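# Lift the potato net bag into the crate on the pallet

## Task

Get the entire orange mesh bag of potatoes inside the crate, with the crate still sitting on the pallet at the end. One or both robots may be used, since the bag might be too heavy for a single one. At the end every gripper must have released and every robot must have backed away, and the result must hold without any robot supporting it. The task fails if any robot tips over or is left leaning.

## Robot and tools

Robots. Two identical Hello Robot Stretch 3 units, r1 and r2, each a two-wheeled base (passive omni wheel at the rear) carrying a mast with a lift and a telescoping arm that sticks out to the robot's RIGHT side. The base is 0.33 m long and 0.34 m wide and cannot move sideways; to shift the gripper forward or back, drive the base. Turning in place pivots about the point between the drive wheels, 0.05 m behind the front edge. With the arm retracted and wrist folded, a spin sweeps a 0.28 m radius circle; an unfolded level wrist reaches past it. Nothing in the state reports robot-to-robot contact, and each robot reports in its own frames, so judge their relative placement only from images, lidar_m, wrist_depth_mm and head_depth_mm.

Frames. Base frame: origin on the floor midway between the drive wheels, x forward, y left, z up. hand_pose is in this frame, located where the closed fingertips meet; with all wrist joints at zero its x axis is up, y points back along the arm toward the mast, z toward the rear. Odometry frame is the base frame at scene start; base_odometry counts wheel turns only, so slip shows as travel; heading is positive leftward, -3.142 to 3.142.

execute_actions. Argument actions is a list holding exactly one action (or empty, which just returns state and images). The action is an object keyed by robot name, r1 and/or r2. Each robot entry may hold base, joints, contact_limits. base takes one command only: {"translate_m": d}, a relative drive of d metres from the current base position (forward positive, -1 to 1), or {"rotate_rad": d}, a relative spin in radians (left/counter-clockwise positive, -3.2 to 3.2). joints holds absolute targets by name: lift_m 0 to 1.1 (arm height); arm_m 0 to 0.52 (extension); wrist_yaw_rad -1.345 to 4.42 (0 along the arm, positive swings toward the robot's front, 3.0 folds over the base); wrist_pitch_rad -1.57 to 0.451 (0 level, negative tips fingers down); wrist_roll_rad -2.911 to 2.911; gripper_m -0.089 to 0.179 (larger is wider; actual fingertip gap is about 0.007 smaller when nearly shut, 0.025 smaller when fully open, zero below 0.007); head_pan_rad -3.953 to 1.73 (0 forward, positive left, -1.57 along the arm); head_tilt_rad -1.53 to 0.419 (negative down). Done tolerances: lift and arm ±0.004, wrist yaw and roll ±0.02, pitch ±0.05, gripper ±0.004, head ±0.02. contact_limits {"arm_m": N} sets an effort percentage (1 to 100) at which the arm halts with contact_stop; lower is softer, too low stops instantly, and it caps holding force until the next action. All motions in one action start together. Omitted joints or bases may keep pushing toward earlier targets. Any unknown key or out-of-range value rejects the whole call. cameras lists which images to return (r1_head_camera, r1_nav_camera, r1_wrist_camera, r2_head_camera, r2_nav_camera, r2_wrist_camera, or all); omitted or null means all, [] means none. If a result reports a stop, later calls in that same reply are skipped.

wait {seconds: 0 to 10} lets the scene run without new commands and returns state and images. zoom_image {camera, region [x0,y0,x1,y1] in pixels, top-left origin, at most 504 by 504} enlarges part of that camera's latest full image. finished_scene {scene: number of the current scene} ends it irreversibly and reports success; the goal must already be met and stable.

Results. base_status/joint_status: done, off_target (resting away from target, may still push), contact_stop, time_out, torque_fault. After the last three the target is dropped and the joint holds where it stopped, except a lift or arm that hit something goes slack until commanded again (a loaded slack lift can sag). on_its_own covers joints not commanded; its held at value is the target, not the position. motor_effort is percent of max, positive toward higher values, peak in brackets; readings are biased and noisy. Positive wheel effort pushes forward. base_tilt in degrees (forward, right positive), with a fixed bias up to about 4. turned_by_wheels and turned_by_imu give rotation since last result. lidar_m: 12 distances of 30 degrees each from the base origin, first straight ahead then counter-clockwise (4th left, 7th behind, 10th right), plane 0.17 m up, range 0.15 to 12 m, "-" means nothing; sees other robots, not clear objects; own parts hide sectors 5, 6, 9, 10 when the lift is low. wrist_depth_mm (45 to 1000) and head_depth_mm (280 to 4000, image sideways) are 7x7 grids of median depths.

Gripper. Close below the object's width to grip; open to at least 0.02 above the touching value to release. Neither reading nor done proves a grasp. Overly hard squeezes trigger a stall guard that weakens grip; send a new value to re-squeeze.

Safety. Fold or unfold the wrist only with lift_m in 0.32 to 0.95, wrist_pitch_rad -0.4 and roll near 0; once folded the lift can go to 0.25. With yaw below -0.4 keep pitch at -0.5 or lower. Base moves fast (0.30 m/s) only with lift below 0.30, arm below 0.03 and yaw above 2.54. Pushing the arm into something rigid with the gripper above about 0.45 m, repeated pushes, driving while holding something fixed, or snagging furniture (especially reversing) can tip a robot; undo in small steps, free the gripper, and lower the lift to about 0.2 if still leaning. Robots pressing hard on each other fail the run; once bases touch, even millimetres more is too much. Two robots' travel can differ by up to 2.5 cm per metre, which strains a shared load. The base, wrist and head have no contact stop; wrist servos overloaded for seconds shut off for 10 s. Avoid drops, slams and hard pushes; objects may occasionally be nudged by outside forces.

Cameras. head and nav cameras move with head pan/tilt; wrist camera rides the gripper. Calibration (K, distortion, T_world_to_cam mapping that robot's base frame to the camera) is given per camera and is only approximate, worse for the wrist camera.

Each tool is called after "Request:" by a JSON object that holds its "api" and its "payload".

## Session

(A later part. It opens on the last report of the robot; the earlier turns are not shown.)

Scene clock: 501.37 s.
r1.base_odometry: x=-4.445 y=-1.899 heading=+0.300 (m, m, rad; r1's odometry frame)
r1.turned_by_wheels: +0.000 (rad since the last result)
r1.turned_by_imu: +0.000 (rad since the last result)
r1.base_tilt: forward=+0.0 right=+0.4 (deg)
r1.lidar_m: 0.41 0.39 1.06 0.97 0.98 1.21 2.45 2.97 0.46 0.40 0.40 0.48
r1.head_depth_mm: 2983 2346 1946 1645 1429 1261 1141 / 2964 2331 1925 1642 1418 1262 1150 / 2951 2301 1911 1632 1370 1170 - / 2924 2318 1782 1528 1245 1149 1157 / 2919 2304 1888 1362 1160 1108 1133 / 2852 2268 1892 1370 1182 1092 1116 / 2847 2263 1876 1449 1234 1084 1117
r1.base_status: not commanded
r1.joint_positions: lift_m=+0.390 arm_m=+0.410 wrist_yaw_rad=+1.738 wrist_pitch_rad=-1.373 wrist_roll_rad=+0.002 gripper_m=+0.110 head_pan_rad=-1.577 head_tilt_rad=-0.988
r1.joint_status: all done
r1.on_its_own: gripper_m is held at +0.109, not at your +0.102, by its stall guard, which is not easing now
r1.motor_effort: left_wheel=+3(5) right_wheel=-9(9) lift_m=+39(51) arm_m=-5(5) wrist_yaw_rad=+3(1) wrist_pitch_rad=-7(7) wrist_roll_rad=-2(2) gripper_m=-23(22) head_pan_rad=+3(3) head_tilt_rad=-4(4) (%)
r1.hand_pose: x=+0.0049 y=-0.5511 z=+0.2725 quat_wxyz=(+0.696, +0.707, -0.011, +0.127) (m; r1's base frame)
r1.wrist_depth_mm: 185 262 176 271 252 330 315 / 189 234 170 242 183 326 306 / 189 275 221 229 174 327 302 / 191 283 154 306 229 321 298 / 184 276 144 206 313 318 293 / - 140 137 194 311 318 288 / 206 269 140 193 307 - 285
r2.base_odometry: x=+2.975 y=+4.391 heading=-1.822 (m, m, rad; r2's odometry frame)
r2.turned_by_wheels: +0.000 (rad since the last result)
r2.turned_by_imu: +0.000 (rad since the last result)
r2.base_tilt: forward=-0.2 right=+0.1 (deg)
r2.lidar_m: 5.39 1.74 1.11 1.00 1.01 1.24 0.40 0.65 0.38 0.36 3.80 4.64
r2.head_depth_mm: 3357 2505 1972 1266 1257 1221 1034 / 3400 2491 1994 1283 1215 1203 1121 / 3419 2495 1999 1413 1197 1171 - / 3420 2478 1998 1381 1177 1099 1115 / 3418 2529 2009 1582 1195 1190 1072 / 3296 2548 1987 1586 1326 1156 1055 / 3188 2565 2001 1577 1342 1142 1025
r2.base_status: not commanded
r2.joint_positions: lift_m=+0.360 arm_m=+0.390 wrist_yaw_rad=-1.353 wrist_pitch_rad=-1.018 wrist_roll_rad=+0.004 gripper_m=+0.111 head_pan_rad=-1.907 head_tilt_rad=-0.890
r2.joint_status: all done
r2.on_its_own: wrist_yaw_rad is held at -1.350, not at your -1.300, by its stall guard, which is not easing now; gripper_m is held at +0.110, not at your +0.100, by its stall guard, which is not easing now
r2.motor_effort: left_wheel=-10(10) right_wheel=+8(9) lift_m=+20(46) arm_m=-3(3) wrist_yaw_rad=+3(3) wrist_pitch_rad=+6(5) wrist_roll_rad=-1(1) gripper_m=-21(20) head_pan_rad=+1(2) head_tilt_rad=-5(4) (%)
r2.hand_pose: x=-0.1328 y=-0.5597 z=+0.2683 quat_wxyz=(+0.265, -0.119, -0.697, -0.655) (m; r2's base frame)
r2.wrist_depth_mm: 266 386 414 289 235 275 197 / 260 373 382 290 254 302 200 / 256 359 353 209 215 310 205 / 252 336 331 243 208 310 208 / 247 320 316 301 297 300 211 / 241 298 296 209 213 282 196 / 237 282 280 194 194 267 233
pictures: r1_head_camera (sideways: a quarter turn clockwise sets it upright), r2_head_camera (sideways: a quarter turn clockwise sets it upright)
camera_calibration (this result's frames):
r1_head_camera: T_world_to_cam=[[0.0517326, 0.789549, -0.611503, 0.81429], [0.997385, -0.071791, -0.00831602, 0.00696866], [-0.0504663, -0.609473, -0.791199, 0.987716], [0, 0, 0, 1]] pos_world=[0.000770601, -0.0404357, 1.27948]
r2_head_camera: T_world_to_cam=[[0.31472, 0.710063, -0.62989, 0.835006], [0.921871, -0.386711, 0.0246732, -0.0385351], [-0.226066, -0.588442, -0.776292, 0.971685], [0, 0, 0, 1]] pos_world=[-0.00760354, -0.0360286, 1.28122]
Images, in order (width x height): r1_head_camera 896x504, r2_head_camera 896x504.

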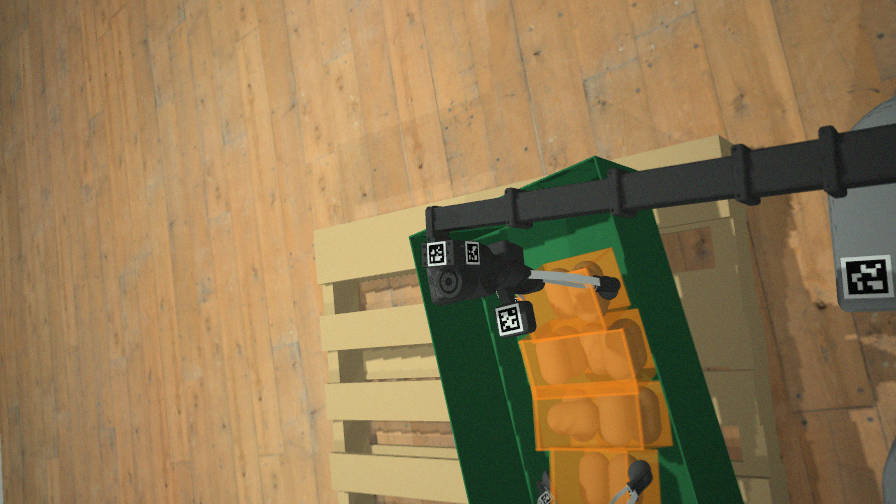

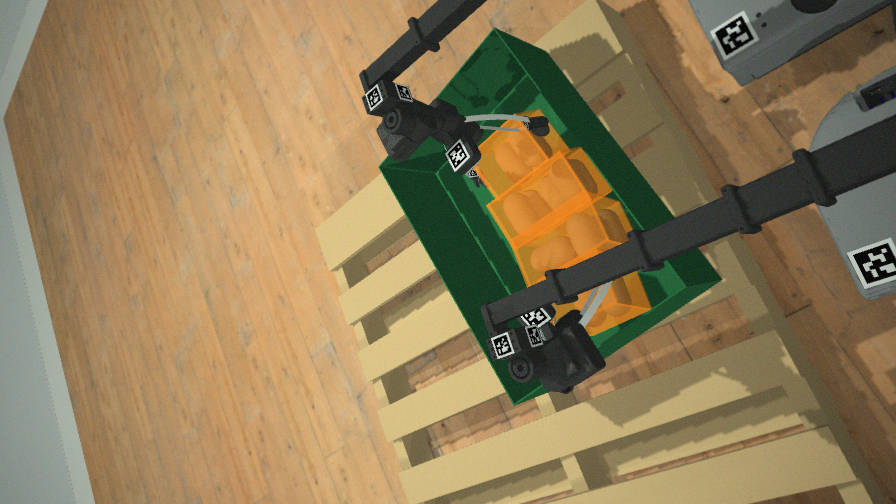

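Request:
{"api": "execute_actions", "payload": {"actions": [{"r2":{"joints":{"gripper_m":0.15}},"r1":{"joints":{"gripper_m":0.15}}}], "cameras": []}}

Request:
{"api": "execute_actions", "payload": {"actions": [{"r2":{"joints":{"lift_m":0.65}},"r1":{"joints":{"lift_m":0.65}}}], "cameras": []}}

Request:
{"api": "execute_actions", "payload": {"actions": [{"r2":{"joints":{"arm_m":0.0},"base":{"translate_m":0.3}},"r1":{"joints":{"arm_m":0.0}}}], "cameras": ["r1_head_camera","r2_head_camera"]}}

Scene clock: 506.83 s.
r1.base_odometry: x=-4.445 y=-1.899 heading=+0.300 (m, m, rad; r1's odometry frame)
r1.turned_by_wheels: +0.000 (rad since the last result)
r1.turned_by_imu: +0.000 (rad since the last result)
r1.base_tilt: forward=+0.0 right=+0.2 (deg)
r1.lidar_m: 0.41 0.39 1.06 0.97 0.98 1.21 2.46 2.98 0.45 0.40 0.40 0.47
r1.head_depth_mm: 2967 2375 1952 1640 1434 1264 1129 / 2963 2337 1948 1648 1425 1253 1141 / 2951 2347 1917 1631 1375 1165 - / 2911 2300 1785 1534 1252 1146 1153 / 2916 2295 1888 1365 1155 1110 1139 / 2876 2278 1884 1358 1180 1090 1119 / 2856 2272 1879 1445 1250 1086 1117
r1.base_status: not commanded
r1.joint_positions: lift_m=+0.390 arm_m=+0.410 wrist_yaw_rad=+1.738 wrist_pitch_rad=-1.381 wrist_roll_rad=+0.003 gripper_m=+0.150 head_pan_rad=-1.577 head_tilt_rad=-0.988
r1.joint_status: all done
r1.motor_effort: left_wheel=+2(4) right_wheel=-5(9) lift_m=+39(39) arm_m=-5(5) wrist_yaw_rad=+3(1) wrist_pitch_rad=-5(7) wrist_roll_rad=-2(2) gripper_m=-2(83) head_pan_rad=+3(4) head_tilt_rad=-4(4) (%)
r1.hand_pose: x=+0.0029 y=-0.5515 z=+0.2723 quat_wxyz=(+0.696, +0.707, -0.009, +0.124) (m; r1's base frame)
r1.wrist_depth_mm: 186 260 180 263 217 329 314 / 189 248 171 254 188 324 306 / 189 278 223 232 177 323 302 / 191 283 153 241 231 321 298 / 183 274 143 207 312 318 292 / - 144 137 196 311 319 288 / 204 276 144 192 307 - 285
r2.base_odometry: x=+2.975 y=+4.391 heading=-1.822 (m, m, rad; r2's odometry frame)
r2.turned_by_wheels: +0.000 (rad since the last result)
r2.turned_by_imu: +0.002 (rad since the last result)
r2.base_tilt: forward=-0.3 right=+0.0 (deg)
r2.lidar_m: 5.38 1.74 1.11 1.00 1.01 1.24 0.40 0.65 0.38 0.36 3.82 4.65
r2.head_depth_mm: 3375 2489 1973 1515 1265 1222 1031 / 3358 2498 1979 1278 1212 1207 1122 / 3389 2514 1980 1409 1197 1168 - / 3457 2537 1990 1385 1199 1106 1117 / 3467 2542 2009 1577 1193 1186 1073 / 3317 2573 2012 1587 1328 1153 1060 / 3156 2553 2019 1579 1327 1142 1025
r2.base_status: not commanded
r2.joint_positions: lift_m=+0.360 arm_m=+0.390 wrist_yaw_rad=-1.352 wrist_pitch_rad=-1.011 wrist_roll_rad=+0.003 gripper_m=+0.150 head_pan_rad=-1.907 head_tilt_rad=-0.890
r2.joint_status: all done
r2.on_its_own: wrist_yaw_rad is held at -1.350, not at your -1.300, by its stall guard, which is not easing now
r2.motor_effort: left_wheel=+0(10) right_wheel=+0(9) lift_m=+20(20) arm_m=-2(3) wrist_yaw_rad=+3(3) wrist_pitch_rad=+3(8) wrist_roll_rad=-1(1) gripper_m=-1(72) head_pan_rad=+4(3) head_tilt_rad=-4(4) (%)
r2.hand_pose: x=-0.1343 y=-0.5600 z=+0.2691 quat_wxyz=(+0.267, -0.121, -0.697, -0.654) (m; r2's base frame)
r2.wrist_depth_mm: 264 381 415 296 242 294 197 / 260 368 390 296 265 306 201 / 254 360 358 238 235 313 205 / 249 338 339 270 227 312 210 / 245 321 319 303 300 298 213 / 241 297 300 243 243 282 199 / 236 283 282 246 267 268 236
pictures: none
No camera images: the call's "cameras" was empty. Leave "cameras" out to get every camera's image.

Scene clock: 510.50 s.
r1.base_odometry: x=-4.445 y=-1.899 heading=+0.300 (m, m, rad; r1's odometry frame)
r1.turned_by_wheels: +0.000 (rad since the last result)
r1.turned_by_imu: +0.000 (rad since the last result)
r1.base_tilt: forward=+0.0 right=+0.3 (deg)
r1.lidar_m: 0.41 0.39 1.06 0.97 0.98 1.20 2.45 2.97 0.45 0.40 0.40 0.48
r1.head_depth_mm: 2965 2362 1940 1650 1432 1270 1151 / 2971 2309 1926 1642 1454 - - / 2928 2323 1956 1501 1185 1172 1162 / 2918 2327 2036 1102 1221 1146 1155 / 2900 2285 1895 1297 1104 1112 1134 / 2900 2285 1889 1360 1268 1087 1116 / 2847 2265 1871 1445 1261 1080 1115
r1.base_status: not commanded
r1.joint_positions: lift_m=+0.636 arm_m=+0.410 wrist_yaw_rad=+1.739 wrist_pitch_rad=-1.417 wrist_roll_rad=+0.002 gripper_m=+0.150 head_pan_rad=-1.577 head_tilt_rad=-0.988
r1.joint_status: lift_m contact_stop (moved +0.247 of +0.260)
r1.on_its_own: lift_m is slack since a contact_stop, until your next command for it (your +0.650 is given up)
r1.motor_effort: left_wheel=-2(5) right_wheel=+1(8) lift_m=+47(68) arm_m=-5(5) wrist_yaw_rad=+1(3) wrist_pitch_rad=+4(11) wrist_roll_rad=-2(3) gripper_m=-3(3) head_pan_rad=+3(3) head_tilt_rad=-4(4) (%)
r1.hand_pose: x=-0.0060 y=-0.5529 z=+0.5182 quat_wxyz=(+0.698, +0.707, +0.004, +0.112) (m; r1's base frame)
r1.wrist_depth_mm: 646 660 543 561 568 466 714 / 648 657 543 556 571 453 600 / - 659 455 558 570 472 724 / - 649 228 350 571 460 602 / - 536 169 265 565 448 702 / - 540 148 250 558 443 600 / 645 130 132 192 507 - 705
r2.base_odometry: x=+2.975 y=+4.391 heading=-1.822 (m, m, rad; r2's odometry frame)
r2.turned_by_wheels: +0.000 (rad since the last result)
r2.turned_by_imu: +0.001 (rad since the last result)
r2.base_tilt: forward=-0.3 right=-0.1 (deg)
r2.lidar_m: 5.39 1.74 1.11 1.00 1.01 1.24 0.40 0.65 0.38 0.36 3.81 4.67
r2.head_depth_mm: 3414 2477 1919 1643 1264 1223 1019 / 3405 2523 843 1068 1220 1226 - / 3440 2519 1976 1332 1238 - - / 3500 2513 1984 1436 1242 1105 1114 / 3397 2540 2078 - 1275 1195 1076 / 3335 2540 2088 1549 1304 1152 1053 / 3160 2549 2033 1570 1334 1147 1023
r2.base_status: not commanded
r2.joint_positions: lift_m=+0.649 arm_m=+0.390 wrist_yaw_rad=-1.352 wrist_pitch_rad=-1.011 wrist_roll_rad=+0.003 gripper_m=+0.150 head_pan_rad=-1.907 head_tilt_rad=-0.890
r2.joint_status: all done
r2.on_its_own: wrist_yaw_rad is held at -1.350, not at your -1.300, by its stall guard, which is not easing now
r2.motor_effort: left_wheel=-1(1) right_wheel=+0(0) lift_m=+44(45) arm_m=-2(2) wrist_yaw_rad=+3(2) wrist_pitch_rad=+3(3) wrist_roll_rad=-1(1) gripper_m=+0(1) head_pan_rad=+3(4) head_tilt_rad=-4(5) (%)
r2.hand_pose: x=-0.1344 y=-0.5600 z=+0.5580 quat_wxyz=(+0.267, -0.121, -0.697, -0.654) (m; r2's base frame)
r2.wrist_depth_mm: - - 621 413 515 900 882 / 936 781 672 476 488 826 643 / 745 713 681 494 523 762 602 / 728 782 644 639 613 724 582 / 667 636 604 600 581 698 688 / 601 655 568 569 549 431 - / 677 575 531 533 524 474 -
pictures: none
No camera images: the call's "cameras" was empty. Leave "cameras" out to get every camera's image.

not run: a stop came earlier in this reply.

Ugh: r1 seems to have hooked the bag up.

Request:
{"api": "execute_actions", "payload": {"actions": [], "cameras": ["r1_head_camera","r2_head_camera","r1_wrist_camera"]}}

Scene clock: 512.00 s.
r1.base_odometry: x=-4.445 y=-1.899 heading=+0.300 (m, m, rad; r1's odometry frame)
r1.turned_by_wheels: +0.000 (rad since the last result)
r1.turned_by_imu: +0.000 (rad since the last result)
r1.base_tilt: forward=-0.1 right=+0.4 (deg)
r1.lidar_m: 0.41 0.39 1.06 0.97 0.98 1.21 2.45 2.97 0.45 0.40 0.40 0.48
r1.head_depth_mm: 2983 2352 1938 1652 1430 1263 1136 / 2933 2323 1919 1630 1445 - - / 2945 2322 1975 1506 1200 1172 1163 / 2965 2309 2012 1248 1226 1149 1156 / 2885 2296 1901 1303 1061 1113 1136 / 2873 2274 1885 1364 1261 1091 1118 / 2850 2256 1871 1452 1265 1086 1115
r1.base_status: not commanded
r1.joint_positions: lift_m=+0.623 arm_m=+0.410 wrist_yaw_rad=+1.739 wrist_pitch_rad=-1.409 wrist_roll_rad=+0.002 gripper_m=+0.150 head_pan_rad=-1.577 head_tilt_rad=-0.988
r1.joint_status: lift_m contact_stop (moved +0.247 of +0.260)
r1.on_its_own: lift_m is slack since a contact_stop, until your next command for it (your +0.650 is given up)
r1.motor_effort: left_wheel=-2(5) right_wheel=+1(8) lift_m=+37(68) arm_m=-4(5) wrist_yaw_rad=+1(3) wrist_pitch_rad=+3(11) wrist_roll_rad=-1(3) gripper_m=-3(3) head_pan_rad=+3(3) head_tilt_rad=-4(4) (%)
r1.hand_pose: x=-0.0042 y=-0.5526 z=+0.5053 quat_wxyz=(+0.698, +0.707, +0.002, +0.115) (m; r1's base frame)
r1.wrist_depth_mm: 643 652 535 542 556 461 720 / 634 644 536 541 560 456 587 / - 646 400 381 544 439 710 / - 638 223 341 562 434 590 / - 518 167 259 548 444 700 / - 332 147 247 549 401 579 / 627 131 133 191 519 - 688
r2.base_odometry: x=+2.975 y=+4.391 heading=-1.822 (m, m, rad; r2's odometry frame)
r2.turned_by_wheels: +0.000 (rad since the last result)
r2.turned_by_imu: +0.000 (rad since the last result)
r2.base_tilt: forward=-0.3 right=-0.1 (deg)
r2.lidar_m: 5.38 1.74 1.11 1.00 1.01 1.24 0.40 0.65 0.38 0.36 3.79 4.64
r2.head_depth_mm: 3347 2490 1858 1633 1262 1223 1018 / 3415 2503 854 1079 1220 1222 - / 3388 2516 1998 1345 1208 - - / 3444 2523 2002 1442 1245 1113 1120 / 3409 2535 2089 - 1272 1188 1078 / 3327 2585 2074 1559 1299 1160 1060 / 3159 2554 2027 1566 1331 1147 1023
r2.base_status: not commanded
r2.joint_positions: lift_m=+0.649 arm_m=+0.390 wrist_yaw_rad=-1.352 wrist_pitch_rad=-1.011 wrist_roll_rad=+0.003 gripper_m=+0.150 head_pan_rad=-1.907 head_tilt_rad=-0.890
r2.joint_status: all done
r2.on_its_own: wrist_yaw_rad is held at -1.350, not at your -1.300, by its stall guard, which is not easing now
r2.motor_effort: left_wheel=-1(1) right_wheel=+0(0) lift_m=+44(45) arm_m=-2(2) wrist_yaw_rad=+3(2) wrist_pitch_rad=+4(3) wrist_roll_rad=-1(1) gripper_m=+0(1) head_pan_rad=+3(4) head_tilt_rad=-4(5) (%)
r2.hand_pose: x=-0.1344 y=-0.5600 z=+0.5580 quat_wxyz=(+0.267, -0.121, -0.697, -0.654) (m; r2's base frame)
r2.wrist_depth_mm: - - 622 417 570 910 888 / 953 772 660 432 479 836 650 / 755 724 680 496 502 766 600 / 731 784 648 630 611 720 586 / 664 638 596 601 580 695 684 / 602 659 573 567 556 434 - / 676 576 537 544 524 472 -
pictures: r1_head_camera (sideways: a quarter turn clockwise sets it upright), r1_wrist_camera, r2_head_camera (sideways: a quarter turn clockwise sets it upright)
camera_calibration (this result's frames):
r1_head_camera: T_world_to_cam=[[0.0517331, 0.789683, -0.61133, 0.814065], [0.997385, -0.0717888, -0.0083304, 0.00698738], [-0.050465, -0.6093, -0.791332, 0.987889], [0, 0, 0, 1]] pos_world=[0.000770645, -0.0404308, 1.27947]
r1_wrist_camera: T_world_to_cam=[[0.292946, -0.953182, 0.0750049, -0.579423], [-0.955797, -0.294009, -0.00328638, -0.12306], [0.0251846, -0.0707267, -0.997178, 0.626286], [0, 0, 0, 1]] pos_world=[0.0363472, -0.544181, 0.667574]
r2_head_camera: T_world_to_cam=[[0.314725, 0.710079, -0.629869, 0.834979], [0.921871, -0.386712, 0.0246716, -0.038533], [-0.226059, -0.588423, -0.776309, 0.971707], [0, 0, 0, 1]] pos_world=[-0.00760335, -0.036028, 1.28122]
Images, in order (width x height): r1_head_camera 896x504, r1_wrist_camera 644x364, r2_head_camera 896x504.

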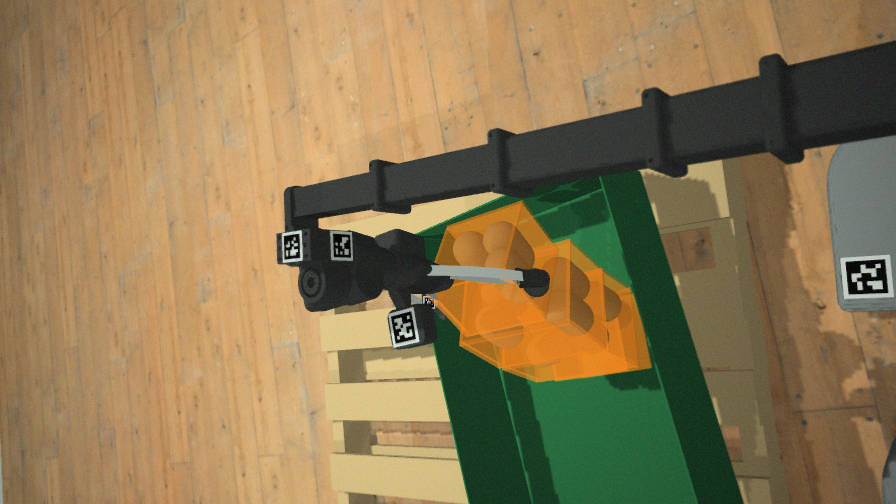

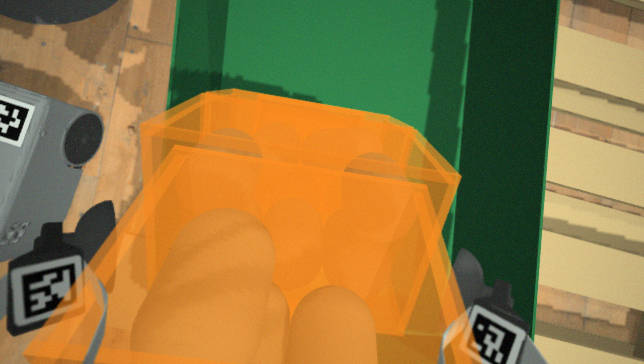

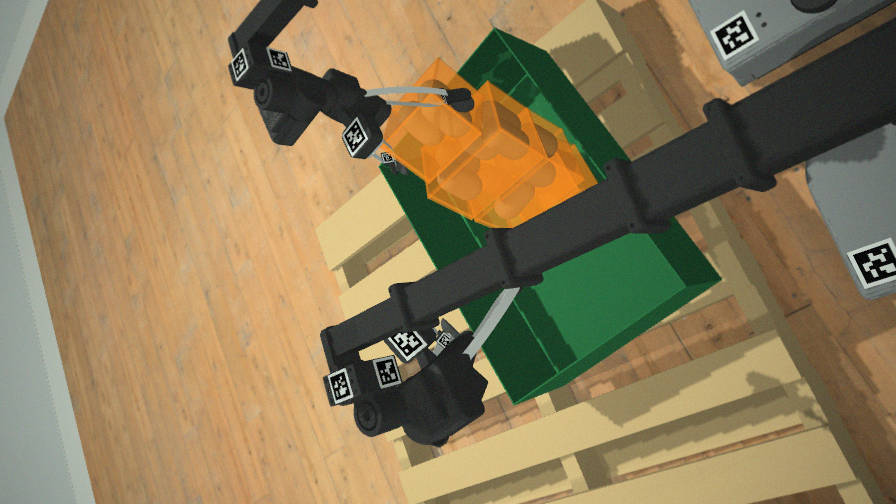

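Request:
{"api": "execute_actions", "payload": {"actions": [{"r2":{"joints":{"arm_m":0.0},"base":{"translate_m":0.5}}}], "cameras": []}}

Request:
{"api": "execute_actions", "payload": {"actions": [{"r1":{"joints":{"lift_m":0.42,"gripper_m":0.179},"base":{"translate_m":0.12}}}], "cameras": ["r1_head_camera","r1_wrist_camera","r2_nav_camera"]}}

Scene clock: 531.70 s.
r1.base_odometry: x=-4.445 y=-1.899 heading=+0.300 (m, m, rad; r1's odometry frame)
r1.turned_by_wheels: +0.000 (rad since the last result)
r1.turned_by_imu: +0.001 (rad since the last result)
r1.base_tilt: forward=+0.2 right=+0.3 (deg)
r1.lidar_m: 0.87 1.63 1.06 0.97 0.98 1.21 2.45 2.97 0.46 0.40 0.40 0.48
r1.head_depth_mm: 2971 2352 1934 1639 1431 1264 1132 / 2981 2352 1913 1631 1441 - - / 2928 2301 1974 1481 1199 1172 1157 / 2920 2317 2009 1243 1228 1145 1156 / 2910 2299 1898 1302 1059 1109 1135 / 2898 2254 1882 1361 1258 1092 1115 / 2839 2268 1874 1448 1261 1084 1116
r1.base_status: not commanded
r1.joint_positions: lift_m=+0.622 arm_m=+0.410 wrist_yaw_rad=+1.739 wrist_pitch_rad=-1.409 wrist_roll_rad=+0.002 gripper_m=+0.150 head_pan_rad=-1.577 head_tilt_rad=-0.988
r1.joint_status: not commanded
r1.on_its_own: lift_m is slack since a contact_stop, until your next command for it (your +0.650 is given up)
r1.motor_effort: left_wheel=-2(2) right_wheel=+1(1) lift_m=+34(34) arm_m=-5(4) wrist_yaw_rad=+3(0) wrist_pitch_rad=+3(3) wrist_roll_rad=-2(2) gripper_m=-3(3) head_pan_rad=+3(3) head_tilt_rad=-4(4) (%)
r1.hand_pose: x=-0.0042 y=-0.5526 z=+0.5040 quat_wxyz=(+0.698, +0.707, +0.002, +0.115) (m; r1's base frame)
r1.wrist_depth_mm: 643 648 534 545 557 463 719 / 632 646 535 543 552 448 585 / - 645 406 380 552 439 711 / - 639 223 340 551 433 580 / - 523 167 257 549 448 697 / - 331 146 248 548 402 583 / 629 130 133 191 520 - 695
r2.base_odometry: x=+2.851 y=+3.907 heading=-1.822 (m, m, rad; r2's odometry frame)
r2.turned_by_wheels: +0.000 (rad since the last result)
r2.turned_by_imu: +0.005 (rad since the last result)
r2.base_tilt: forward=-0.3 right=-0.1 (deg)
r2.lidar_m: 4.89 1.85 1.20 1.09 1.09 1.34 0.90 0.67 0.74 3.68 3.70 4.53
r2.head_depth_mm: 3393 2492 1850 1474 1212 1216 1097 / 3405 2486 1856 1413 1280 1176 - / 3431 2489 1878 1524 1332 - - / 3435 2525 2002 1572 1328 1224 - / 3358 2533 2022 1573 1329 1152 1070 / 3212 2553 2009 1538 1356 1246 1098 / 3109 2579 2033 1625 1425 1235 1096
r2.base_status: done
r2.joint_positions: lift_m=+0.649 arm_m=+0.003 wrist_yaw_rad=-1.352 wrist_pitch_rad=-1.010 wrist_roll_rad=+0.003 gripper_m=+0.150 head_pan_rad=-1.907 head_tilt_rad=-0.890
r2.joint_status: all done
joint sent to its limit — the command would take r2.arm_m past its lower limit, so that joint was sent only as far as its limit.
r2.on_its_own: wrist_yaw_rad is held at -1.350, not at your -1.300, by its stall guard, which is not easing now
r2.motor_effort: left_wheel=-1(5) right_wheel=+0(4) lift_m=+44(44) arm_m=-2(3) wrist_yaw_rad=+2(2) wrist_pitch_rad=+3(3) wrist_roll_rad=-1(1) gripper_m=+0(0) head_pan_rad=+4(3) head_tilt_rad=-4(4) (%)
r2.hand_pose: x=-0.1345 y=-0.1727 z=+0.5581 quat_wxyz=(+0.267, -0.121, -0.697, -0.654) (m; r2's base frame)
r2.wrist_depth_mm: 861 712 614 919 899 887 871 / 821 671 690 870 858 838 830 / 739 725 709 811 807 783 767 / 716 769 766 761 756 734 716 / 664 653 628 716 721 711 679 / 603 595 603 686 - - 644 / 577 560 550 646 - - 608
pictures: none
No camera images: the call's "cameras" was empty. Leave "cameras" out to get every camera's image.

Scene clock: 534.37 s.
r1.base_odometry: x=-4.330 y=-1.863 heading=+0.300 (m, m, rad; r1's odometry frame)
r1.turned_by_wheels: +0.000 (rad since the last result)
r1.turned_by_imu: +0.000 (rad since the last result)
r1.base_tilt: forward=+0.1 right=+0.2 (deg)
r1.lidar_m: 0.75 1.67 1.08 0.99 0.99 1.23 2.49 3.08 0.43 0.37 0.37 4.72
r1.head_depth_mm: 2960 2343 1923 1641 1427 1263 1136 / 2933 2343 1933 1643 1221 1173 1129 / 2943 2322 1939 1380 1224 1152 - / 2909 2331 1815 1523 1184 1130 1154 / 2865 2286 1893 1484 1222 1110 1139 / 2894 2283 1882 1477 1258 1088 1117 / 2856 2258 1881 1483 1258 1155 1102
r1.base_status: done
r1.joint_positions: lift_m=+0.420 arm_m=+0.410 wrist_yaw_rad=+1.743 wrist_pitch_rad=-1.404 wrist_roll_rad=-0.003 gripper_m=+0.179 head_pan_rad=-1.576 head_tilt_rad=-0.989
r1.joint_status: all done
r1.motor_effort: left_wheel=+0(9) right_wheel=+1(21) lift_m=+25(33) arm_m=-1(4) wrist_yaw_rad=-3(9) wrist_pitch_rad=+1(15) wrist_roll_rad=+1(6) gripper_m=+0(97) head_pan_rad=+3(3) head_tilt_rad=-3(4) (%)
r1.hand_pose: x=-0.0028 y=-0.5520 z=+0.3024 quat_wxyz=(+0.697, +0.707, +0.003, +0.120) (m; r1's base frame)
r1.wrist_depth_mm: 219 319 333 341 350 356 279 / 223 325 284 339 347 353 275 / 227 326 278 297 345 354 271 / 232 318 288 336 346 351 264 / - 285 227 223 345 351 262 / - 218 275 331 343 345 257 / 247 236 275 287 342 - 253
r2.base_odometry: x=+2.851 y=+3.907 heading=-1.822 (m, m, rad; r2's odometry frame)
r2.turned_by_wheels: +0.000 (rad since the last result)
r2.turned_by_imu: +0.001 (rad since the last result)
r2.base_tilt: forward=-0.3 right=+0.0 (deg)
r2.lidar_m: 4.90 1.85 1.20 1.09 1.09 1.34 0.78 0.67 0.74 3.68 3.73 4.54
r2.head_depth_mm: 3387 2489 1860 1441 1211 1219 1096 / 3368 2485 1874 1404 1285 1182 - / 3435 2509 1884 1526 1331 - - / 3457 2519 2012 1565 1329 1224 - / 3300 2521 2007 1581 1336 1156 1080 / 3160 2573 2023 1543 1367 1238 1090 / 3134 2561 2017 1636 1427 1236 1095
r2.base_status: not commanded
r2.joint_positions: lift_m=+0.649 arm_m=+0.003 wrist_yaw_rad=-1.352 wrist_pitch_rad=-1.010 wrist_roll_rad=+0.003 gripper_m=+0.150 head_pan_rad=-1.907 head_tilt_rad=-0.890
r2.joint_status: not commanded
r2.on_its_own: wrist_yaw_rad is held at -1.350, not at your -1.300, by its stall guard, which is not easing now
r2.motor_effort: left_wheel=-1(2) right_wheel=+0(0) lift_m=+44(44) arm_m=-2(3) wrist_yaw_rad=+2(2) wrist_pitch_rad=+3(4) wrist_roll_rad=-1(1) gripper_m=+0(0) head_pan_rad=+4(4) head_tilt_rad=-4(4) (%)
r2.hand_pose: x=-0.1345 y=-0.1727 z=+0.5581 quat_wxyz=(+0.267, -0.121, -0.697, -0.654) (m; r2's base frame)
r2.wrist_depth_mm: 872 716 617 910 770 796 872 / 812 670 700 862 858 837 821 / 752 724 703 802 810 790 775 / 724 781 775 761 753 745 720 / 669 650 631 727 728 707 678 / 607 600 596 691 - - 650 / 581 555 549 641 - - 607
pictures: r1_head_camera (sideways: a quarter turn clockwise sets it upright), r1_wrist_camera, r2_nav_camera (sideways: a quarter turn counterclockwise sets it upright)
camera_calibration (this result's frames):
r1_head_camera: T_world_to_cam=[[0.0514598, 0.790432, -0.610384, 0.812835], [0.99741, -0.0714284, -0.00840909, 0.00708966], [-0.0502456, -0.608371, -0.792061, 0.988836], [0, 0, 0, 1]] pos_world=[0.000785002, -0.0404058, 1.27942]
r1_wrist_camera: T_world_to_cam=[[0.301246, -0.950466, 0.0765894, -0.563008], [-0.95302, -0.302775, -0.00892978, -0.12528], [0.0316768, -0.0703012, -0.997023, 0.424105], [0, 0, 0, 1]] pos_world=[0.0367753, -0.543237, 0.464844]
r2_nav_camera: T_world_to_cam=[[-0.271483, -0.695564, 0.665197, -0.811599], [-0.93196, 0.362559, -0.00124533, 0.0553999], [-0.240307, -0.620275, -0.746667, 0.936031], [0, 0, 0, 1]] pos_world=[0.0562299, -0.00400789, 1.23885]
Images, in order (width x height): r1_head_camera 896x504, r1_wrist_camera 644x364, r2_nav_camera 672x504.

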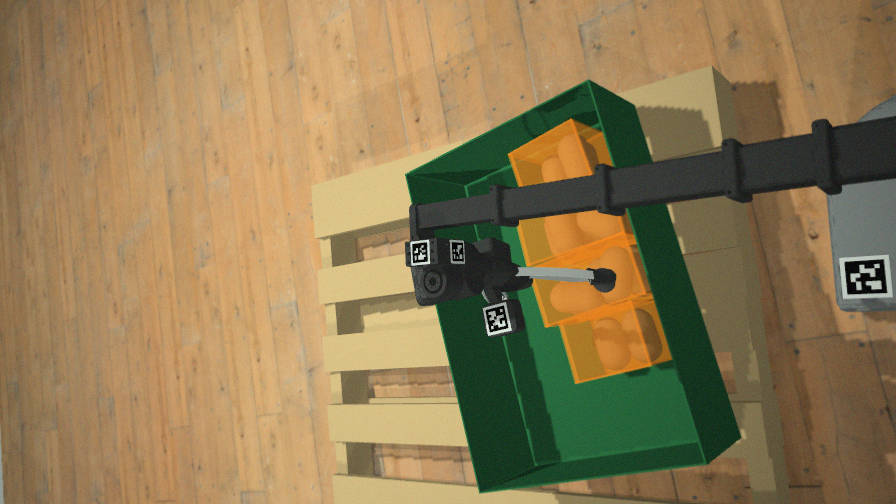

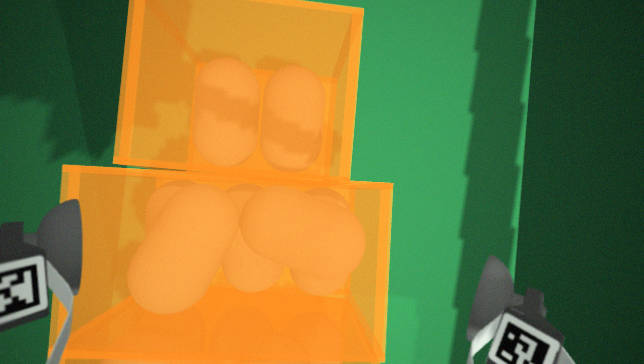

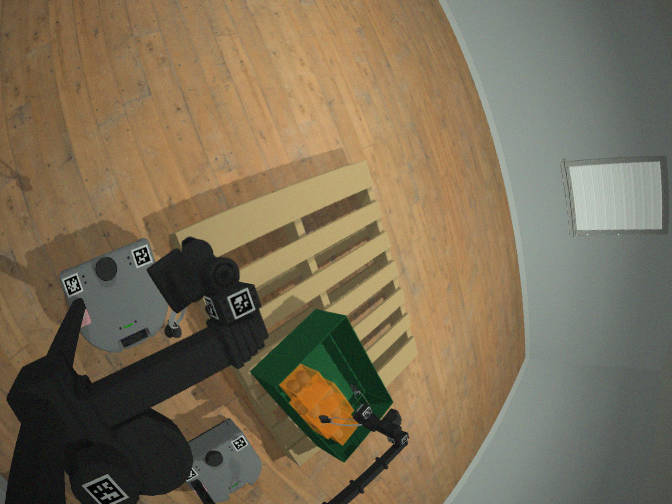

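Request:
{"api": "execute_actions", "payload": {"actions": [{"r1":{"joints":{"lift_m":0.7,"arm_m":0.43}}}], "cameras": ["r1_head_camera","r1_wrist_camera"]}}

Scene clock: 539.77 s.
r1.base_odometry: x=-4.330 y=-1.863 heading=+0.300 (m, m, rad; r1's odometry frame)
r1.turned_by_wheels: +0.000 (rad since the last result)
r1.turned_by_imu: +0.001 (rad since the last result)
r1.base_tilt: forward=+0.1 right=+0.2 (deg)
r1.lidar_m: 0.75 1.66 1.08 0.99 1.00 1.23 2.49 3.10 0.42 0.37 0.37 4.72
r1.head_depth_mm: 2977 2354 1936 1646 1428 1289 - / 3005 2326 1928 1673 - - - / 2931 2398 1925 1388 1229 1185 1158 / 2924 2389 1773 1373 1185 1126 1156 / 2882 2340 1936 1364 1249 1111 1135 / 2894 2272 1894 1479 1260 1091 1117 / 2853 2267 1879 1481 1256 1155 1104
r1.base_status: not commanded
r1.joint_positions: lift_m=+0.700 arm_m=+0.430 wrist_yaw_rad=+1.742 wrist_pitch_rad=-1.404 wrist_roll_rad=-0.003 gripper_m=+0.179 head_pan_rad=-1.576 head_tilt_rad=-0.989
r1.joint_status: all done
r1.motor_effort: left_wheel=+0(1) right_wheel=+0(1) lift_m=+42(45) arm_m=+5(4) wrist_yaw_rad=-3(4) wrist_pitch_rad=+1(1) wrist_roll_rad=+1(1) gripper_m=+0(0) head_pan_rad=+3(4) head_tilt_rad=-3(4) (%)
r1.hand_pose: x=-0.0028 y=-0.5716 z=+0.5817 quat_wxyz=(+0.697, +0.707, +0.003, +0.120) (m; r1's base frame)
r1.wrist_depth_mm: 717 726 549 532 506 670 813 / 721 716 613 630 626 779 677 / - 507 616 635 636 655 802 / - 731 577 619 622 784 674 / - 548 557 624 591 659 683 / - 566 517 621 573 769 739 / 703 587 557 608 613 - 662
r2.base_odometry: x=+2.851 y=+3.907 heading=-1.822 (m, m, rad; r2's odometry frame)
r2.turned_by_wheels: +0.000 (rad since the last result)
r2.turned_by_imu: +0.001 (rad since the last result)
r2.base_tilt: forward=-0.2 right=+0.0 (deg)
r2.lidar_m: 4.88 1.85 1.20 1.09 1.09 1.34 0.78 0.67 0.74 3.68 3.71 4.56
r2.head_depth_mm: 3341 2503 1831 1477 1210 1211 1097 / 3443 2493 1864 1416 1281 1181 - / 3403 2521 1879 1516 1316 - - / 3459 2556 1992 1578 1328 1226 - / 3321 2549 2004 1578 1333 1158 1080 / 3217 2539 2014 1544 1363 1232 1096 / 3146 2556 2032 1623 1429 1239 1099
r2.base_status: not commanded
r2.joint_positions: lift_m=+0.649 arm_m=+0.003 wrist_yaw_rad=-1.352 wrist_pitch_rad=-1.010 wrist_roll_rad=+0.003 gripper_m=+0.150 head_pan_rad=-1.907 head_tilt_rad=-0.890
r2.joint_status: not commanded
r2.on_its_own: wrist_yaw_rad is held at -1.350, not at your -1.300, by its stall guard, which is not easing now
r2.motor_effort: left_wheel=-1(1) right_wheel=+0(0) lift_m=+44(44) arm_m=-3(3) wrist_yaw_rad=+3(2) wrist_pitch_rad=+3(3) wrist_roll_rad=-1(1) gripper_m=+0(1) head_pan_rad=+3(3) head_tilt_rad=-5(4) (%)
r2.hand_pose: x=-0.1345 y=-0.1727 z=+0.5581 quat_wxyz=(+0.267, -0.121, -0.697, -0.654) (m; r2's base frame)
r2.wrist_depth_mm: 877 713 613 905 765 786 881 / 819 673 705 864 870 838 824 / 741 717 710 802 800 784 783 / 722 783 759 759 753 747 723 / 667 646 630 718 730 702 689 / 610 597 595 687 - - 646 / 582 559 551 651 - - 613
pictures: r1_head_camera (sideways: a quarter turn clockwise sets it upright), r1_wrist_camera
camera_calibration (this result's frames):
r1_head_camera: T_world_to_cam=[[0.0514596, 0.790432, -0.610384, 0.812835], [0.99741, -0.0714282, -0.00840909, 0.00708966], [-0.0502454, -0.60837, -0.792061, 0.988836], [0, 0, 0, 1]] pos_world=[0.000785012, -0.0404058, 1.27942]
r1_wrist_camera: T_world_to_cam=[[0.300983, -0.950549, 0.0765894, -0.60301], [-0.953104, -0.302511, -0.00892966, -0.128546], [0.0316572, -0.07031, -0.997023, 0.701232], [0, 0, 0, 1]] pos_world=[0.0367785, -0.562774, 0.74418]
Images, in order (width x height): r1_head_camera 896x504, r1_wrist_camera 644x364.

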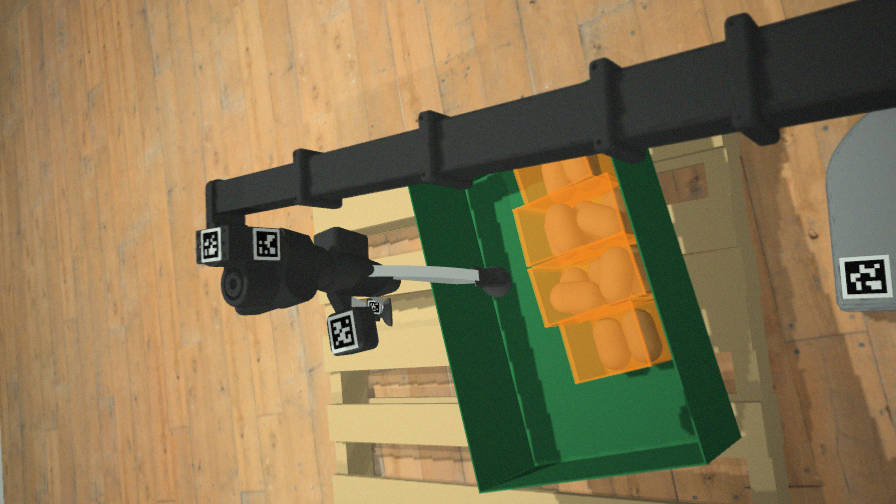

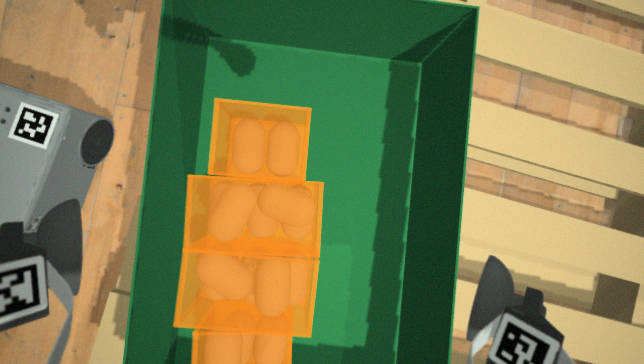

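Request:
{"api": "execute_actions", "payload": {"actions": [{"r1":{"joints":{"lift_m":0.8,"arm_m":0.35},"base":{"translate_m":-0.15}}}], "cameras": ["r1_head_camera","r1_wrist_camera"]}}

Scene clock: 549.00 s.
r1.base_odometry: x=-4.474 y=-1.908 heading=+0.300 (m, m, rad; r1's odometry frame)
r1.turned_by_wheels: +0.000 (rad since the last result)
r1.turned_by_imu: +0.000 (rad since the last result)
r1.base_tilt: forward=+0.0 right=+0.4 (deg)
r1.lidar_m: 0.90 1.63 1.06 0.96 0.97 1.20 2.43 2.94 0.46 0.41 0.41 0.48
r1.head_depth_mm: 2986 2373 1937 1671 - - - / 2962 2331 1974 - 1424 1259 1145 / 2937 2380 1874 1632 1349 1196 1160 / 2895 - - 1382 1231 1162 1156 / 2888 2348 1945 1365 1174 1112 1133 / 2864 2270 1886 1364 1241 1100 1121 / 2859 2253 1878 1470 1252 1083 1112
r1.base_status: done
r1.joint_positions: lift_m=+0.800 arm_m=+0.350 wrist_yaw_rad=+1.742 wrist_pitch_rad=-1.404 wrist_roll_rad=-0.003 gripper_m=+0.179 head_pan_rad=-1.576 head_tilt_rad=-0.989
r1.joint_status: all done
r1.motor_effort: left_wheel=-1(5) right_wheel=+1(3) lift_m=+43(44) arm_m=-5(8) wrist_yaw_rad=-3(4) wrist_pitch_rad=+1(1) wrist_roll_rad=+1(1) gripper_m=+0(0) head_pan_rad=+3(3) head_tilt_rad=-4(4) (%)
r1.hand_pose: x=-0.0027 y=-0.4924 z=+0.6817 quat_wxyz=(+0.697, +0.707, +0.003, +0.120) (m; r1's base frame)
r1.wrist_depth_mm: 813 817 854 741 752 715 789 / 800 827 838 737 739 702 925 / - 819 801 676 744 760 803 / - 827 728 669 746 768 789 / - 816 715 672 744 765 834 / - 814 717 670 730 773 794 / 807 819 816 842 738 - 783
r2.base_odometry: x=+2.851 y=+3.907 heading=-1.822 (m, m, rad; r2's odometry frame)
r2.turned_by_wheels: +0.000 (rad since the last result)
r2.turned_by_imu: +0.001 (rad since the last result)
r2.base_tilt: forward=-0.3 right=-0.1 (deg)
r2.lidar_m: 4.89 1.85 1.19 1.08 1.09 1.34 0.93 0.67 0.74 3.68 3.70 4.55
r2.head_depth_mm: 3349 2492 1841 1479 1214 1222 1097 / 3381 2528 1870 1412 1286 1179 - / 3430 2487 1860 1518 1335 - - / 3461 2510 2014 1570 1329 1226 - / 3374 2542 2006 1580 1338 1156 1070 / 3227 2605 2029 1542 1365 1233 1094 / 3071 2568 2023 1633 1428 1241 1090
r2.base_status: not commanded
r2.joint_positions: lift_m=+0.649 arm_m=+0.003 wrist_yaw_rad=-1.352 wrist_pitch_rad=-1.010 wrist_roll_rad=+0.003 gripper_m=+0.150 head_pan_rad=-1.907 head_tilt_rad=-0.890
r2.joint_status: not commanded
r2.on_its_own: wrist_yaw_rad is held at -1.350, not at your -1.300, by its stall guard, which is not easing now
r2.motor_effort: left_wheel=-1(2) right_wheel=+0(0) lift_m=+44(43) arm_m=-3(3) wrist_yaw_rad=+2(3) wrist_pitch_rad=+3(3) wrist_roll_rad=-1(1) gripper_m=+0(0) head_pan_rad=+3(2) head_tilt_rad=-4(5) (%)
r2.hand_pose: x=-0.1345 y=-0.1727 z=+0.5581 quat_wxyz=(+0.267, -0.121, -0.697, -0.654) (m; r2's base frame)
r2.wrist_depth_mm: 880 719 607 933 907 899 880 / 813 676 698 869 872 841 818 / 738 718 713 818 817 786 773 / 726 779 768 769 769 742 728 / 667 656 627 713 729 711 686 / 606 595 601 684 - - 638 / 578 556 552 639 - - 616
pictures: r1_head_camera (sideways: a quarter turn clockwise sets it upright), r1_wrist_camera
camera_calibration (this result's frames):
r1_head_camera: T_world_to_cam=[[0.0514596, 0.790432, -0.610384, 0.812835], [0.99741, -0.0714282, -0.00840909, 0.00708966], [-0.0502454, -0.608371, -0.792061, 0.988836], [0, 0, 0, 1]] pos_world=[0.000785012, -0.0404058, 1.27942]
r1_wrist_camera: T_world_to_cam=[[0.300917, -0.950569, 0.076596, -0.535418], [-0.953123, -0.302449, -0.00897868, -0.103623], [0.0317012, -0.0703036, -0.997022, 0.806503], [0, 0, 0, 1]] pos_world=[0.0367839, -0.483592, 0.844181]
Images, in order (width x height): r1_head_camera 896x504, r1_wrist_camera 644x364.

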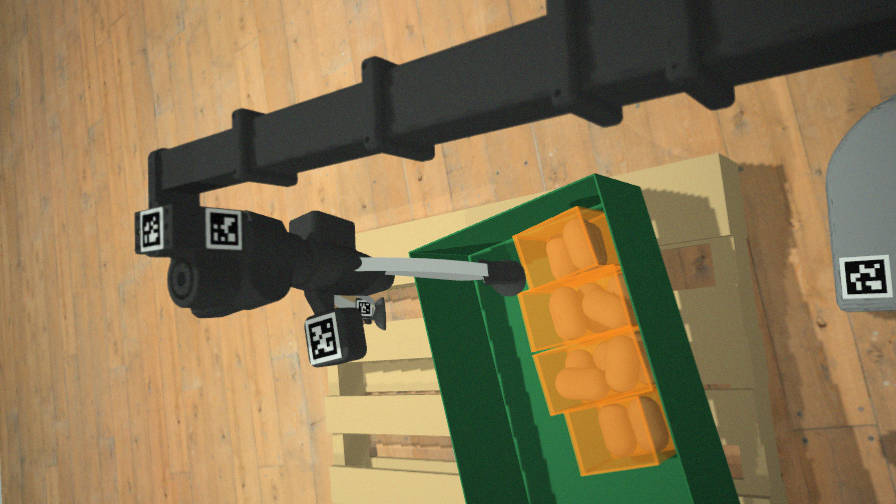

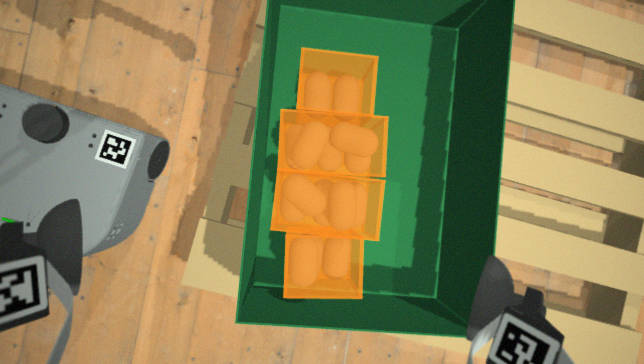

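Inside, flat. Crate on the pallet. Clear away.

Request:
{"api": "execute_actions", "payload": {"actions": [{"r1":{"joints":{"arm_m":0.0},"base":{"translate_m":-0.5}},"r2":{"base":{"translate_m":0.3}}}], "cameras": []}}

Request:
{"api": "finished_scene", "payload": {"scene": 1}}

Scene clock: 559.00 s.
r1.base_odometry: x=-4.951 y=-2.055 heading=+0.300 (m, m, rad; r1's odometry frame)
r1.turned_by_wheels: +0.000 (rad since the last result)
r1.turned_by_imu: -0.002 (rad since the last result)
r1.base_tilt: forward=+0.2 right=+0.4 (deg)
r1.lidar_m: 1.70 1.51 0.97 0.89 0.89 1.10 2.23 2.45 3.00 3.90 0.56 0.62
r1.head_depth_mm: 2967 2359 1928 1645 1487 - - / 2960 2330 1929 1635 1481 1216 1147 / 2940 2314 1906 1632 - - 1163 / 2942 2320 1915 1622 - - 1141 / 2900 2282 1890 1618 1411 1277 1122 / 2859 2282 1904 1608 1401 1245 1116 / 2836 2257 1865 1479 1255 1148 1108
r1.base_status: done
r1.joint_positions: lift_m=+0.800 arm_m=+0.001 wrist_yaw_rad=+1.742 wrist_pitch_rad=-1.404 wrist_roll_rad=-0.003 gripper_m=+0.179 head_pan_rad=-1.576 head_tilt_rad=-0.989
r1.joint_status: all done
r1.motor_effort: left_wheel=+0(6) right_wheel=+0(3) lift_m=+43(43) arm_m=-5(2) wrist_yaw_rad=-2(3) wrist_pitch_rad=+1(1) wrist_roll_rad=+1(1) gripper_m=+0(0) head_pan_rad=+3(3) head_tilt_rad=-4(4) (%)
r1.hand_pose: x=-0.0027 y=-0.1427 z=+0.6817 quat_wxyz=(+0.697, +0.707, +0.003, +0.120) (m; r1's base frame)
r1.wrist_depth_mm: 803 830 850 863 869 676 733 / 810 820 843 875 848 667 779 / 806 818 853 866 870 766 770 / 818 817 - 862 878 892 897 / - 819 - 857 872 897 917 / - 811 - 856 872 899 911 / 797 807 820 865 871 - 916
r2.base_odometry: x=+2.776 y=+3.616 heading=-1.822 (m, m, rad; r2's odometry frame)
r2.turned_by_wheels: +0.000 (rad since the last result)
r2.turned_by_imu: +0.004 (rad since the last result)
r2.base_tilt: forward=-0.3 right=+0.0 (deg)
r2.lidar_m: 4.57 1.92 1.25 1.13 1.14 1.41 1.73 0.94 4.00 3.65 3.67 4.49
r2.head_depth_mm: 3344 2499 1868 1416 1322 1199 1103 / 3410 2488 1866 1539 1320 1167 - / 3438 2498 1878 1538 1275 - - / 3439 2514 2004 1533 1361 1271 - / 3294 2549 2017 1584 1417 1240 1073 / 3173 2560 2013 1662 1414 1234 1087 / 3043 2578 2020 1653 1423 1234 1093
r2.base_status: done
r2.joint_positions: lift_m=+0.649 arm_m=+0.003 wrist_yaw_rad=-1.352 wrist_pitch_rad=-1.010 wrist_roll_rad=+0.003 gripper_m=+0.150 head_pan_rad=-1.907 head_tilt_rad=-0.890
r2.joint_status: not commanded
r2.on_its_own: wrist_yaw_rad is held at -1.350, not at your -1.300, by its stall guard, which is not easing now
r2.motor_effort: left_wheel=-2(7) right_wheel=+0(3) lift_m=+44(43) arm_m=-3(2) wrist_yaw_rad=+3(3) wrist_pitch_rad=+3(3) wrist_roll_rad=-1(1) gripper_m=+0(1) head_pan_rad=+3(4) head_tilt_rad=-4(4) (%)
r2.hand_pose: x=-0.1345 y=-0.1727 z=+0.5581 quat_wxyz=(+0.267, -0.121, -0.697, -0.654) (m; r2's base frame)
r2.wrist_depth_mm: 912 868 850 940 939 903 883 / 817 784 797 852 869 841 834 / 887 756 853 822 815 784 769 / 709 677 662 752 762 737 714 / 789 781 747 724 718 704 692 / 731 719 704 697 - - 647 / 691 666 654 650 - - 603
pictures: none
No camera images: the call's "cameras" was empty. Leave "cameras" out to get every camera's image.

The scene is finished: the task was done.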